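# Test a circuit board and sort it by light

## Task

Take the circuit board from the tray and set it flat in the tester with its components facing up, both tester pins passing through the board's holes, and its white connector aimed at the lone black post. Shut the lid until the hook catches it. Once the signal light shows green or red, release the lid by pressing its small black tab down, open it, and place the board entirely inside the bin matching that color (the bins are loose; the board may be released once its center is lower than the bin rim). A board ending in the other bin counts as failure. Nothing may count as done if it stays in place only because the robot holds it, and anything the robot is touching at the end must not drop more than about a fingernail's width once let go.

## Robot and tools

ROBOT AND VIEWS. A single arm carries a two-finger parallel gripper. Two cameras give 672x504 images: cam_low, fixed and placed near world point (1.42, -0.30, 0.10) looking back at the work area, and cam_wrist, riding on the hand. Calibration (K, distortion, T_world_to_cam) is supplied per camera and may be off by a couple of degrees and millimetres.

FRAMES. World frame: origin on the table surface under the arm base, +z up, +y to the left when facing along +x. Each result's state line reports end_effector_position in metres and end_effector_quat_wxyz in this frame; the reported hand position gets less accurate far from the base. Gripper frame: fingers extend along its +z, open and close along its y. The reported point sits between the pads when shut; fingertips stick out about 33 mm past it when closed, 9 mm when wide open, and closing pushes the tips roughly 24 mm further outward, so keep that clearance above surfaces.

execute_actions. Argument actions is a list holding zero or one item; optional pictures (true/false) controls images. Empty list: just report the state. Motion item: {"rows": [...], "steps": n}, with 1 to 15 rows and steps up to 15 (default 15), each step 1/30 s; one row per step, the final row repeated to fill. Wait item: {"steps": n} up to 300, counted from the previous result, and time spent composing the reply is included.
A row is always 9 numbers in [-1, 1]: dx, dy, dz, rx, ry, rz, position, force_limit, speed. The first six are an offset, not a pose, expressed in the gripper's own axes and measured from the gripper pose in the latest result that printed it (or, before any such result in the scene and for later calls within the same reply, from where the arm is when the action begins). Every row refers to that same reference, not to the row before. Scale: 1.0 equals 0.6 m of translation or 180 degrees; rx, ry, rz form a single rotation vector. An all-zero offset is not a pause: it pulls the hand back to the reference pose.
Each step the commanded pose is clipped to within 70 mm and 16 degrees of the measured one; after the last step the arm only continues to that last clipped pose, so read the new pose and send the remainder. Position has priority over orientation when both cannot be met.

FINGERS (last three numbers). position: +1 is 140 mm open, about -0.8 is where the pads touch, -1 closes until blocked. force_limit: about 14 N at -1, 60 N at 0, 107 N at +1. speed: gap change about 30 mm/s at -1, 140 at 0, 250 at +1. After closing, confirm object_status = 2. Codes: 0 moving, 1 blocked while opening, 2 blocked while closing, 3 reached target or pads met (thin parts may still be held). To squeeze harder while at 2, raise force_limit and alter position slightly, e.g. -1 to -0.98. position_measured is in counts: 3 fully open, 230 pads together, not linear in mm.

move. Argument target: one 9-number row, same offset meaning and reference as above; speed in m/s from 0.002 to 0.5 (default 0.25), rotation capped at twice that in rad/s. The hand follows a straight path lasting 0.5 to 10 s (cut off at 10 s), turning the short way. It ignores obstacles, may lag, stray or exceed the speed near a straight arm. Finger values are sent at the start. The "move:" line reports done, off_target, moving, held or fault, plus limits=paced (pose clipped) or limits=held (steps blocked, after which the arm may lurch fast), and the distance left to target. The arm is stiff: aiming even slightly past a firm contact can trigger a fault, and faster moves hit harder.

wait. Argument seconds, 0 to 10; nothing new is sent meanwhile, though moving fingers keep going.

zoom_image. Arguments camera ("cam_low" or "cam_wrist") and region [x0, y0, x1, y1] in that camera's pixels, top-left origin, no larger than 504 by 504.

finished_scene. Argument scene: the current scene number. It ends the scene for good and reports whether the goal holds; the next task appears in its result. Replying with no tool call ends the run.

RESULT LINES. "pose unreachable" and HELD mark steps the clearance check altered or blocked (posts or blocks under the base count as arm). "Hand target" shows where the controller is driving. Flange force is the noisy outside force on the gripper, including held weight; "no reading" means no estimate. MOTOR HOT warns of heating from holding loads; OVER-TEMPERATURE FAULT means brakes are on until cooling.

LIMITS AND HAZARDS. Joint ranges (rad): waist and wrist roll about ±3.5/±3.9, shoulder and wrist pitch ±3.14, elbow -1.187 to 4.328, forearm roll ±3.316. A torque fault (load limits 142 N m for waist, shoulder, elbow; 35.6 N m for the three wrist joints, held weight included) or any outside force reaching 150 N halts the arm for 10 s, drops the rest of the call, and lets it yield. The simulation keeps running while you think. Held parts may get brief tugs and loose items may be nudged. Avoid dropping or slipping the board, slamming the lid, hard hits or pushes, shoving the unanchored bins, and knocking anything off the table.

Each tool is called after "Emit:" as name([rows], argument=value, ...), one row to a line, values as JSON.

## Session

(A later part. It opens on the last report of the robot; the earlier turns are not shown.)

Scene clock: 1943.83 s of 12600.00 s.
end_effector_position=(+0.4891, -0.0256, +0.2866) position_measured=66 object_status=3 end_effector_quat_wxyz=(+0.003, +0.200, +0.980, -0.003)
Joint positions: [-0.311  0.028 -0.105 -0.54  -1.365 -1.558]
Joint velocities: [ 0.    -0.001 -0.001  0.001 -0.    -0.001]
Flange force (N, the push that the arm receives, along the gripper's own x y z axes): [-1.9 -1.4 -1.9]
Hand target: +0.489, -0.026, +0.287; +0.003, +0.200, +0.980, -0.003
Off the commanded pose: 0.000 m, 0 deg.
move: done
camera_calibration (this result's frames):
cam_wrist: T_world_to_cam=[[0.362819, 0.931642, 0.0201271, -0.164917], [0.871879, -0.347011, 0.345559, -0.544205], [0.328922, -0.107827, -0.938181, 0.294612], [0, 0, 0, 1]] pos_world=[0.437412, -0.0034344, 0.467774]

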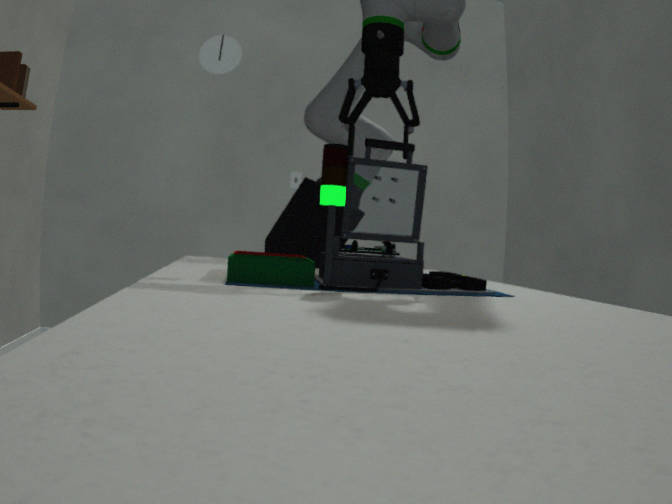

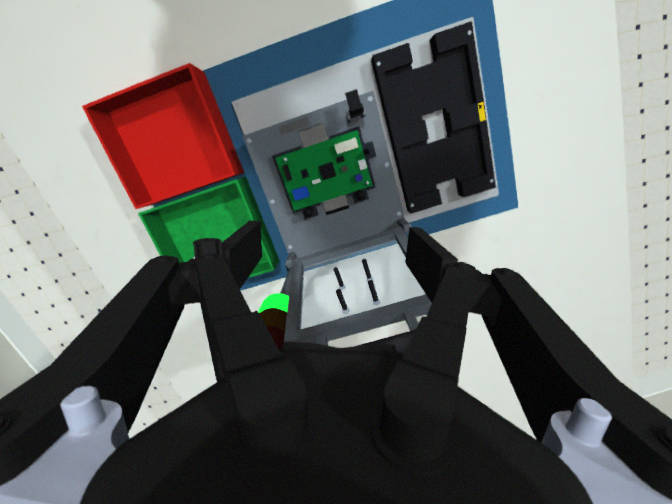

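Emit:
move(target=[0.0639, -0.0212, 0.2607, 0.0009, 0.0024, 0.3887, 0.2, 0, 0], speed=0.5)

Scene clock: 1990.67 s of 12600.00 s.
end_effector_position=(+0.4496, -0.0227, +0.1299) position_measured=104 object_status=3 end_effector_quat_wxyz=(-0.000, +0.725, +0.688, -0.001)
Joint positions: [-0.148  0.115 -0.362 -0.615 -1.    -2.718]
Joint velocities: [ 0.004 -0.001 -0.002  0.002  0.002 -0.004]
Flange force (N, the push that the arm receives, along the gripper's own x y z axes): [-6.5 5.2 -3.2]
Hand target: +0.450, -0.023, +0.130; -0.000, +0.725, +0.688, -0.001
Off the commanded pose: 0.001 m, 0 deg.
After step 90, 42.10 s passed at rest.
move: done
camera_calibration (this result's frames):
cam_wrist: T_world_to_cam=[[0.999528, -0.0208168, 0.0225933, -0.458337], [-0.0272721, -0.939812, 0.340601, -0.0630912], [0.0141432, -0.341057, -0.939936, 0.297401], [0, 0, 0, 1]] pos_world=[0.452193, 0.0325955, 0.311382]

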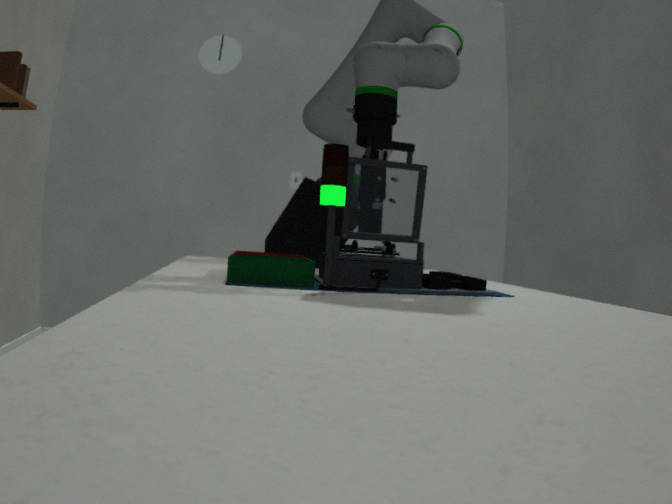

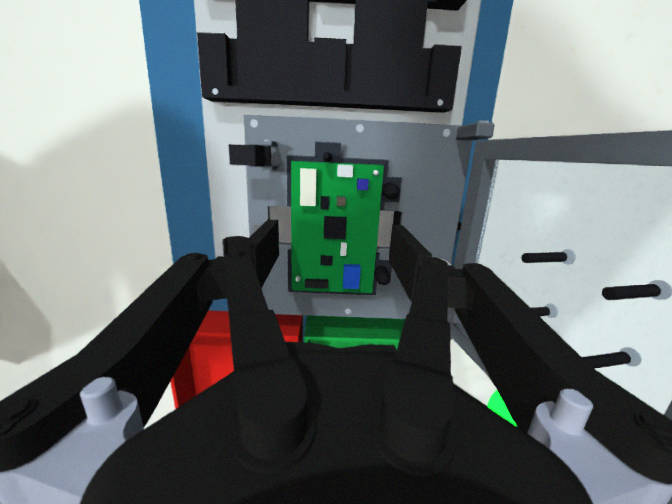

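Emit:
zoom_image(camera="cam_wrist", region=[255, 135, 415, 305])

Region (255, 135, 415, 305) of cam_wrist's 672x504 image, scaled by 2.965, with more detail than that image has; it fills the left 474 columns of this view, and the rest is white.

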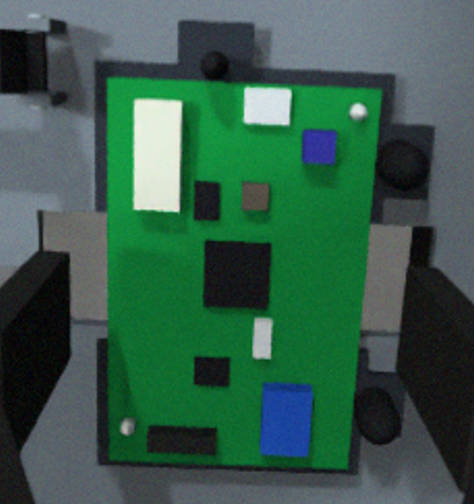

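Emit:
move(target=[-0.001, 0, 0.0523, 0, 0, 0.0003, 0.2, 0, 0], speed=0.1)

Emit:
execute_actions([
  {"rows": [[0, 0, 0, 0, 0, 0, -1, 0, -0.6]], "steps": 13},
])

Scene clock: 2007.67 s of 12600.00 s.
end_effector_position=(+0.4495, -0.0232, +0.0986) position_measured=104 object_status=3 end_effector_quat_wxyz=(-0.000, +0.726, +0.688, -0.001)
Joint positions: [-0.116  0.167 -0.374 -0.641 -0.932 -2.7  ]
Joint velocities: [-0.     0.001  0.001 -0.002  0.001  0.   ]
Flange force (N, the push that the arm receives, along the gripper's own x y z axes): [-4.2 4.7 0.4]
Hand target: +0.450, -0.023, +0.099; -0.000, +0.726, +0.688, -0.001
Off the commanded pose: 0.000 m, 0 deg.
After step 90, 13.23 s passed at rest.
move: done
camera_calibration (this result's frames):
cam_wrist: T_world_to_cam=[[0.999511, -0.02158, 0.0226331, -0.457588], [-0.0280019, -0.939823, 0.340511, -0.0525558], [0.0139229, -0.340978, -0.939968, 0.267853], [0, 0, 0, 1]] pos_world=[0.452163, 0.0320641, 0.280025]

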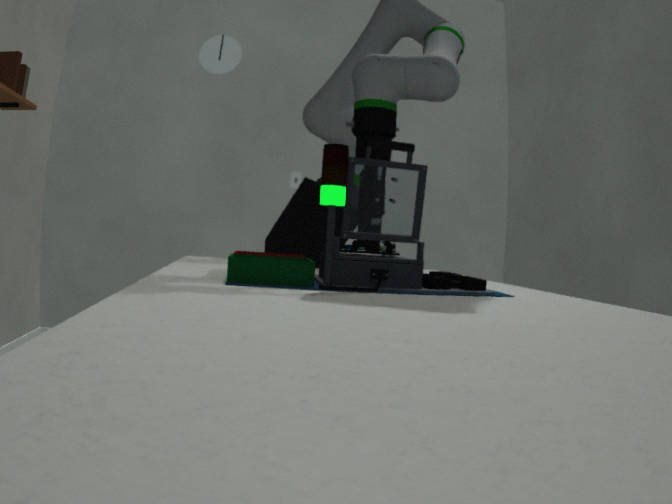

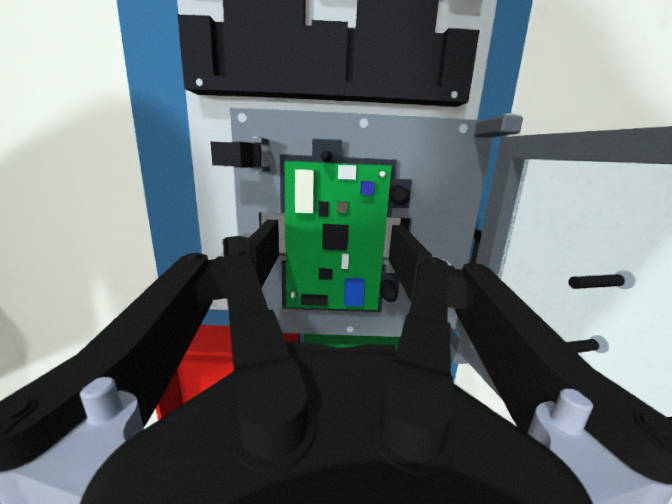

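Scene clock: 2008.10 s of 12600.00 s.
end_effector_position=(+0.4495, -0.0232, +0.0985) position_measured=126 object_status=2 end_effector_quat_wxyz=(-0.000, +0.726, +0.688, -0.001)
Joint positions: [-0.116  0.167 -0.374 -0.641 -0.932 -2.7  ]
Joint velocities: [ 0.001 -0.    -0.001 -0.    -0.     0.   ]
Flange force (N, the push that the arm receives, along the gripper's own x y z axes): [0.3 2.3 -22.3]
Hand target: +0.450, -0.023, +0.099; -0.000, +0.726, +0.688, -0.001
Off the commanded pose: 0.000 m, 0 deg.
Steps of this call (steps 1 to 13: all 13 steps of this action). Readings (end_effector_position | what the end effector reports):
1: (+0.4495, -0.0232, +0.0985) | position_measured=104 object_status=0
2: (+0.4495, -0.0232, +0.0985) | position_measured=106 object_status=0
4: (+0.4495, -0.0232, +0.0985) | position_measured=114 object_status=0
8: (+0.4495, -0.0232, +0.0985) | position_measured=126 object_status=0
13: the state above
camera_calibration (this result's frames):
cam_wrist: T_world_to_cam=[[0.99951, -0.0215869, 0.0226605, -0.457599], [-0.0280179, -0.93982, 0.340519, -0.0525497], [0.013946, -0.340987, -0.939965, 0.267831], [0, 0, 0, 1]] pos_world=[0.452167, 0.0320614, 0.280015]

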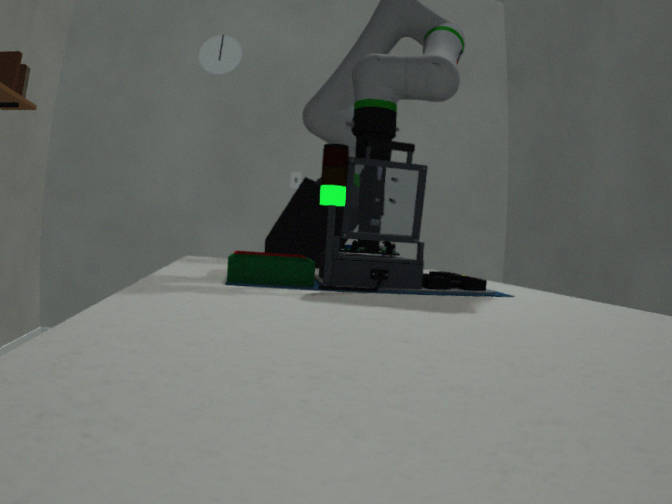

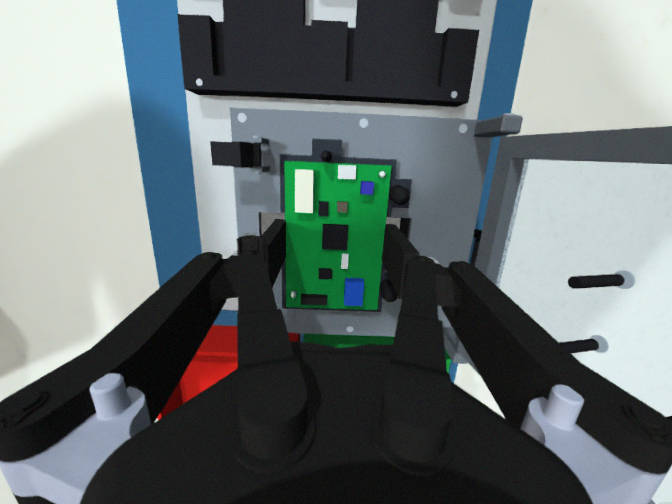

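Emit:
move(target=[0, 0, -0.0517, 0, 0, 0, -1, 0, -0.6], speed=0.06)

Emit:
move(target=[-0.3267, 0.0633, 0, 0, 0, 0, -1, 0, -0.6], speed=0.25)

Scene clock: 2089.53 s of 12600.00 s.
end_effector_position=(+0.4496, -0.0233, +0.1295) position_measured=126 object_status=2 end_effector_quat_wxyz=(-0.000, +0.726, +0.688, -0.001)
Joint positions: [-0.149  0.117 -0.361 -0.615 -1.    -2.717]
Joint velocities: [-0.    -0.001 -0.001  0.    -0.001 -0.   ]
Flange force (N, the push that the arm receives, along the gripper's own x y z axes): [-4.3 4.2 1.4]
Hand target: +0.450, -0.023, +0.130; -0.000, +0.726, +0.688, -0.001
Off the commanded pose: 0.000 m, 0 deg.
After step 90, 77.60 s passed at rest.
move: done
camera_calibration (this result's frames):
cam_wrist: T_world_to_cam=[[0.999507, -0.0217615, 0.0226198, -0.45833], [-0.0281696, -0.939782, 0.340613, -0.0631285], [0.0138454, -0.341082, -0.939932, 0.296981], [0, 0, 0, 1]] pos_world=[0.452214, 0.031994, 0.311012]

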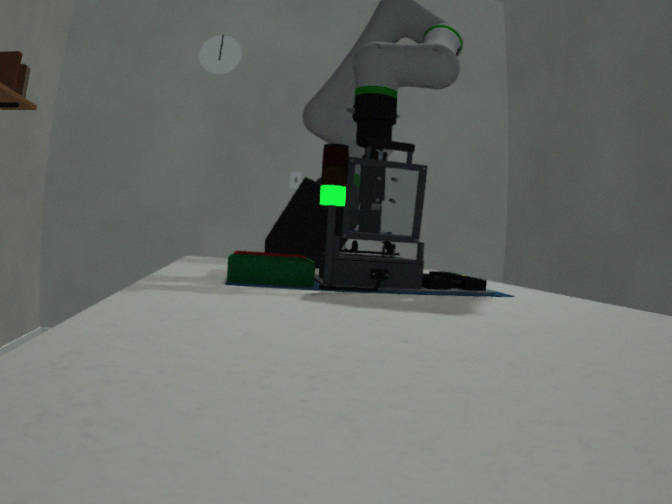

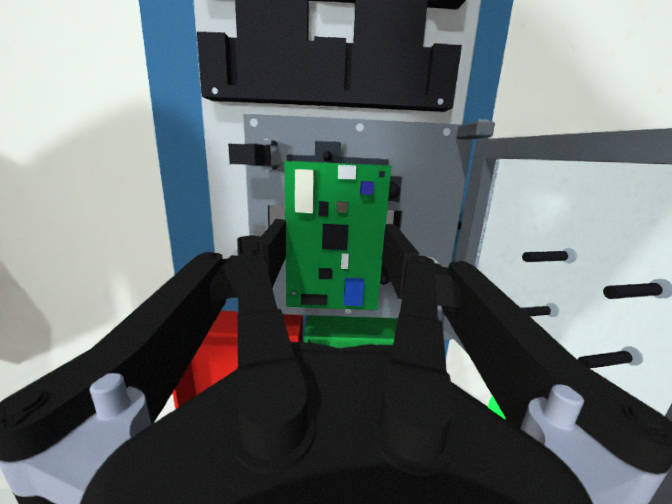

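Scene clock: 2090.77 s of 12600.00 s.
end_effector_position=(+0.4763, -0.2211, +0.1292) position_measured=126 object_status=2 end_effector_quat_wxyz=(-0.001, +0.726, +0.688, -0.002)
Joint positions: [-0.487  0.524 -0.048 -0.614 -1.094 -2.379]
Joint velocities: [-0.001  0.002  0.001 -0.    -0.     0.   ]
Flange force (N, the push that the arm receives, along the gripper's own x y z axes): [-2.9 1.0 -1.6]
Hand target: +0.476, -0.221, +0.129; -0.001, +0.726, +0.688, -0.001
Off the commanded pose: 0.001 m, 0 deg.
move: done
camera_calibration (this result's frames):
cam_wrist: T_world_to_cam=[[0.999533, -0.0218325, 0.0213742, -0.489225], [-0.0278156, -0.939678, 0.340926, -0.248387], [0.0126416, -0.341362, -0.939847, 0.229257], [0, 0, 0, 1]] pos_world=[0.479189, -0.165826, 0.310605]

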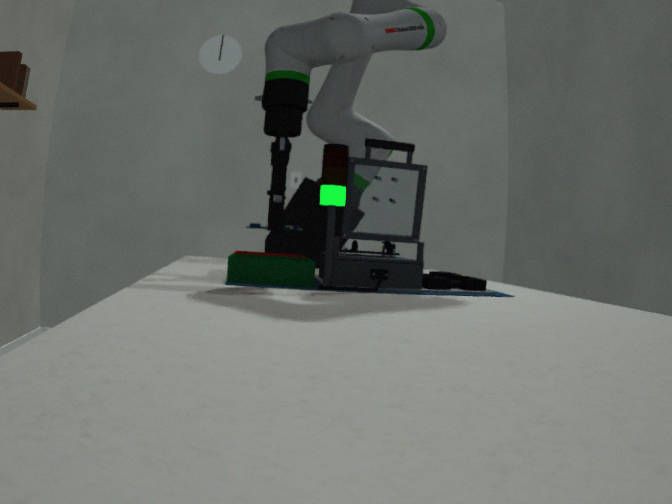

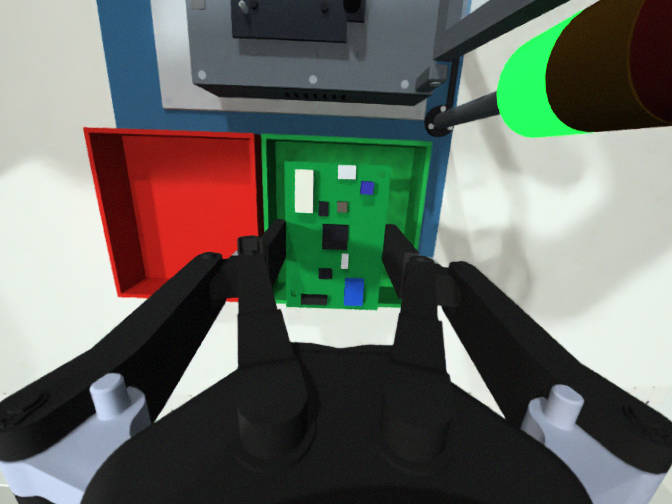

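Emit:
execute_actions(actions=[])

Scene clock: 2137.27 s of 12600.00 s.
end_effector_position=(+0.4763, -0.2212, +0.1291) position_measured=126 object_status=2 end_effector_quat_wxyz=(-0.001, +0.726, +0.688, -0.001)
Joint positions: [-0.487  0.524 -0.048 -0.614 -1.094 -2.379]
Joint velocities: [ 0.001 -0.     0.001 -0.    -0.     0.   ]
Flange force (N, the push that the arm receives, along the gripper's own x y z axes): [-3.6 2.8 0.2]
Hand target: +0.476, -0.221, +0.129; -0.001, +0.726, +0.688, -0.001
Off the commanded pose: 0.001 m, 0 deg.
Steps of this call (steps 1 to 90: nothing new was sent; then 43.50 s passed at rest). Readings (end_effector_position | what the end effector reports):
1: (+0.4763, -0.2211, +0.1291) | position_measured=126 object_status=2
2: (+0.4763, -0.2212, +0.1291) | position_measured=126 object_status=2
4: (+0.4763, -0.2212, +0.1291) | position_measured=126 object_status=2
8: (+0.4763, -0.2212, +0.1291) | position_measured=126 object_status=2
90: the state above
camera_calibration (this result's frames):
cam_wrist: T_world_to_cam=[[0.999528, -0.0219928, 0.0214512, -0.489289], [-0.0279909, -0.939717, 0.340805, -0.248304], [0.0126628, -0.341245, -0.939889, 0.229232], [0, 0, 0, 1]] pos_world=[0.479205, -0.165872, 0.310572]

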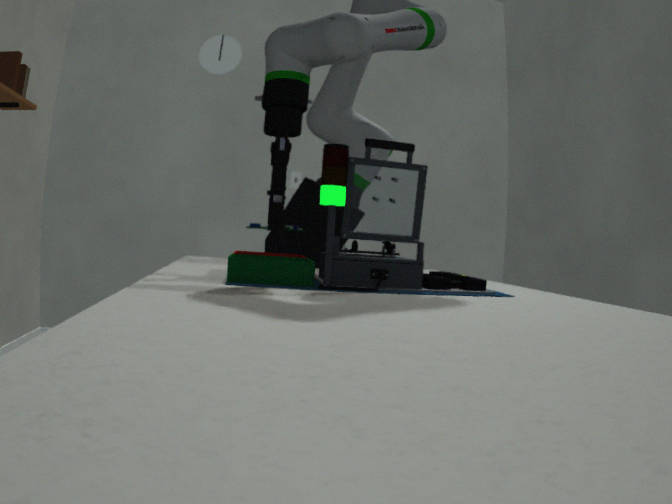

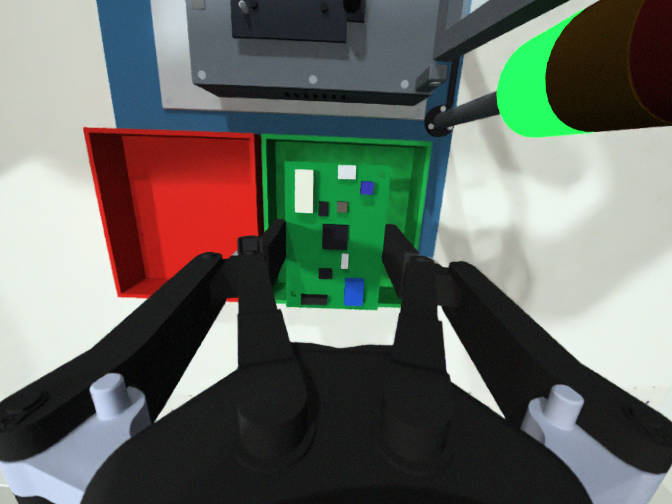

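Emit:
move(target=[-0.0067, 0.0092, 0.1495, 0, 0, 0, -1, 0, -0.6], speed=0.12)

Scene clock: 2163.37 s of 12600.00 s.
end_effector_position=(+0.4815, -0.2253, +0.0394) position_measured=126 object_status=2 end_effector_quat_wxyz=(-0.001, +0.726, +0.688, -0.001)
Joint positions: [-0.412  0.663 -0.044 -0.68  -0.95  -2.34 ]
Joint velocities: [ 0.001  0.001 -0.    -0.001  0.     0.   ]
Flange force (N, the push that the arm receives, along the gripper's own x y z axes): [-3.4 3.4 1.1]
Hand target: +0.481, -0.225, +0.039; -0.001, +0.726, +0.688, -0.001
Off the commanded pose: 0.000 m, 0 deg.
After step 90, 22.00 s passed at rest.
move: done
camera_calibration (this result's frames):
cam_wrist: T_world_to_cam=[[0.999534, -0.0216167, 0.0215602, -0.492544], [-0.0276722, -0.939787, 0.340637, -0.22162], [0.0128985, -0.341075, -0.939948, 0.143376], [0, 0, 0, 1]] pos_world=[0.484332, -0.170021, 0.220877]

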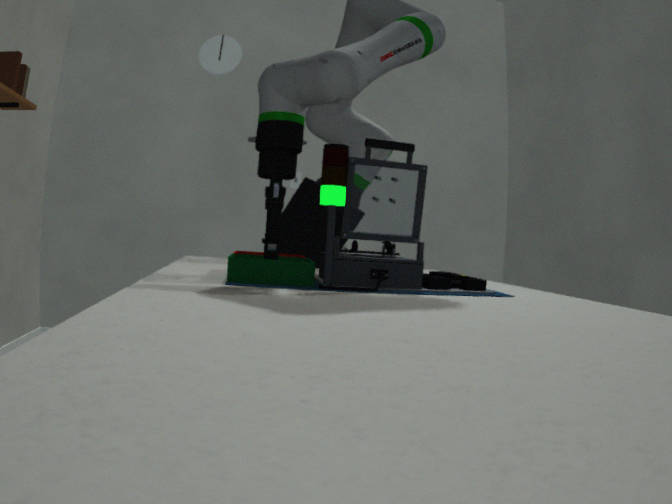

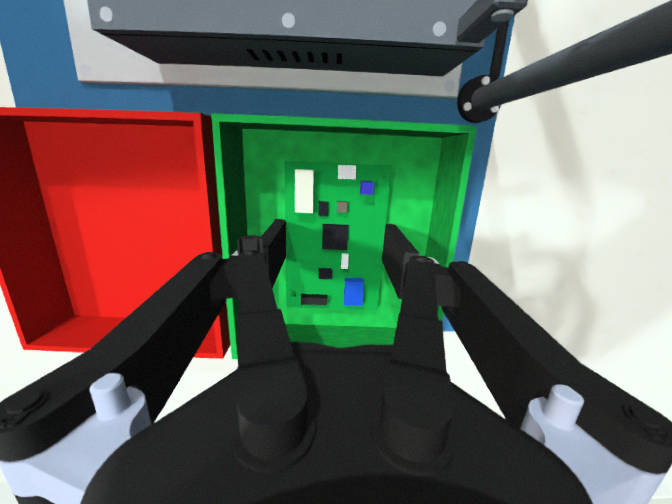

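The board is well inside the bin. Opening and lifting out.

Emit:
execute_actions([
  {"rows": [[0,0,0,0,0,0,0.2,0,-0.6]], "steps": 10},
], pictures=false)

Emit:
move(target=[0, 0, -0.12, 0, 0, 0, 0.2, 0, -0.6], speed=0.2)

Scene clock: 2169.60 s of 12600.00 s.
end_effector_position=(+0.4815, -0.2253, +0.0394) position_measured=104 object_status=0 end_effector_quat_wxyz=(-0.001, +0.726, +0.688, -0.001)
Joint positions: [-0.412  0.663 -0.044 -0.68  -0.95  -2.34 ]
Joint velocities: [ 0.001 -0.    -0.001  0.    -0.     0.   ]
Flange force (N, the push that the arm receives, along the gripper's own x y z axes): [-3.1 2.0 0.8]
Hand target: +0.482, -0.225, +0.039; -0.001, +0.726, +0.688, -0.001
Off the commanded pose: 0.000 m, 0 deg.
Steps of this call (steps 1 to 90: nothing new was sent; then 2.90 s passed at rest; steps 91 to 100: all 10 steps of this action). Readings (end_effector_position | what the end effector reports):
91: (+0.4815, -0.2253, +0.0394) | position_measured=126 object_status=0
92: (+0.4815, -0.2253, +0.0394) | position_measured=126 object_status=0
94: (+0.4815, -0.2253, +0.0394) | position_measured=115 object_status=0
98: (+0.4815, -0.2253, +0.0394) | position_measured=104 object_status=0
100: the state above

Scene clock: 2170.63 s of 12600.00 s.
end_effector_position=(+0.4816, -0.2254, +0.1113) position_measured=104 object_status=3 end_effector_quat_wxyz=(-0.001, +0.726, +0.688, -0.001)
Joint positions: [-0.474  0.561 -0.035 -0.624 -1.069 -2.375]
Joint velocities: [-0.001 -0.001 -0.    -0.    -0.001 -0.   ]
Flange force (N, the push that the arm receives, along the gripper's own x y z axes): [-4.5 3.0 1.0]
Hand target: +0.482, -0.225, +0.111; -0.001, +0.726, +0.688, -0.001
Off the commanded pose: 0.000 m, 0 deg.
move: done
camera_calibration (this result's frames):
cam_wrist: T_world_to_cam=[[0.99953, -0.021949, 0.0213891, -0.494216], [-0.0279275, -0.939746, 0.340732, -0.246127], [0.0126216, -0.341169, -0.939917, 0.211025], [0, 0, 0, 1]] pos_world=[0.484447, -0.170149, 0.29278]

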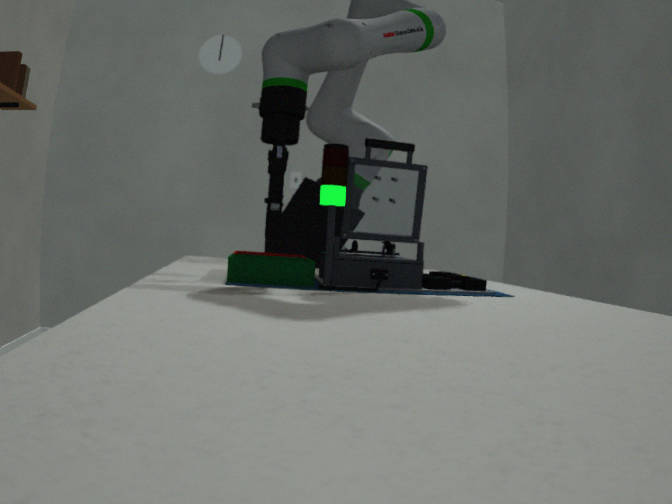

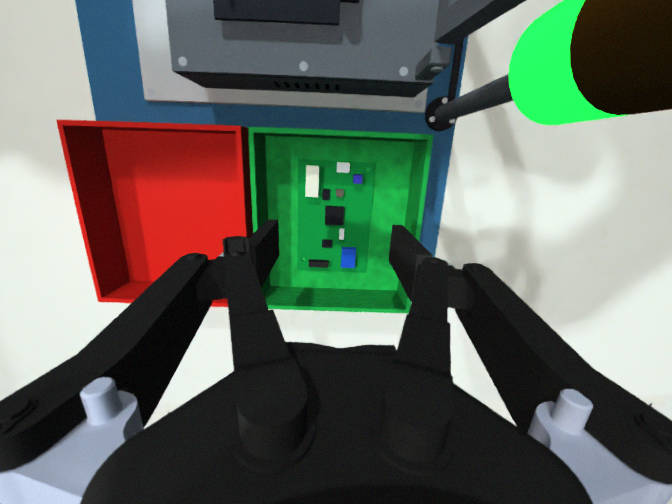

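The board lies flat inside the green bin, light is green and the gripper is clear.

Emit:
finished_scene(scene=1)

The scene is finished: the task was done.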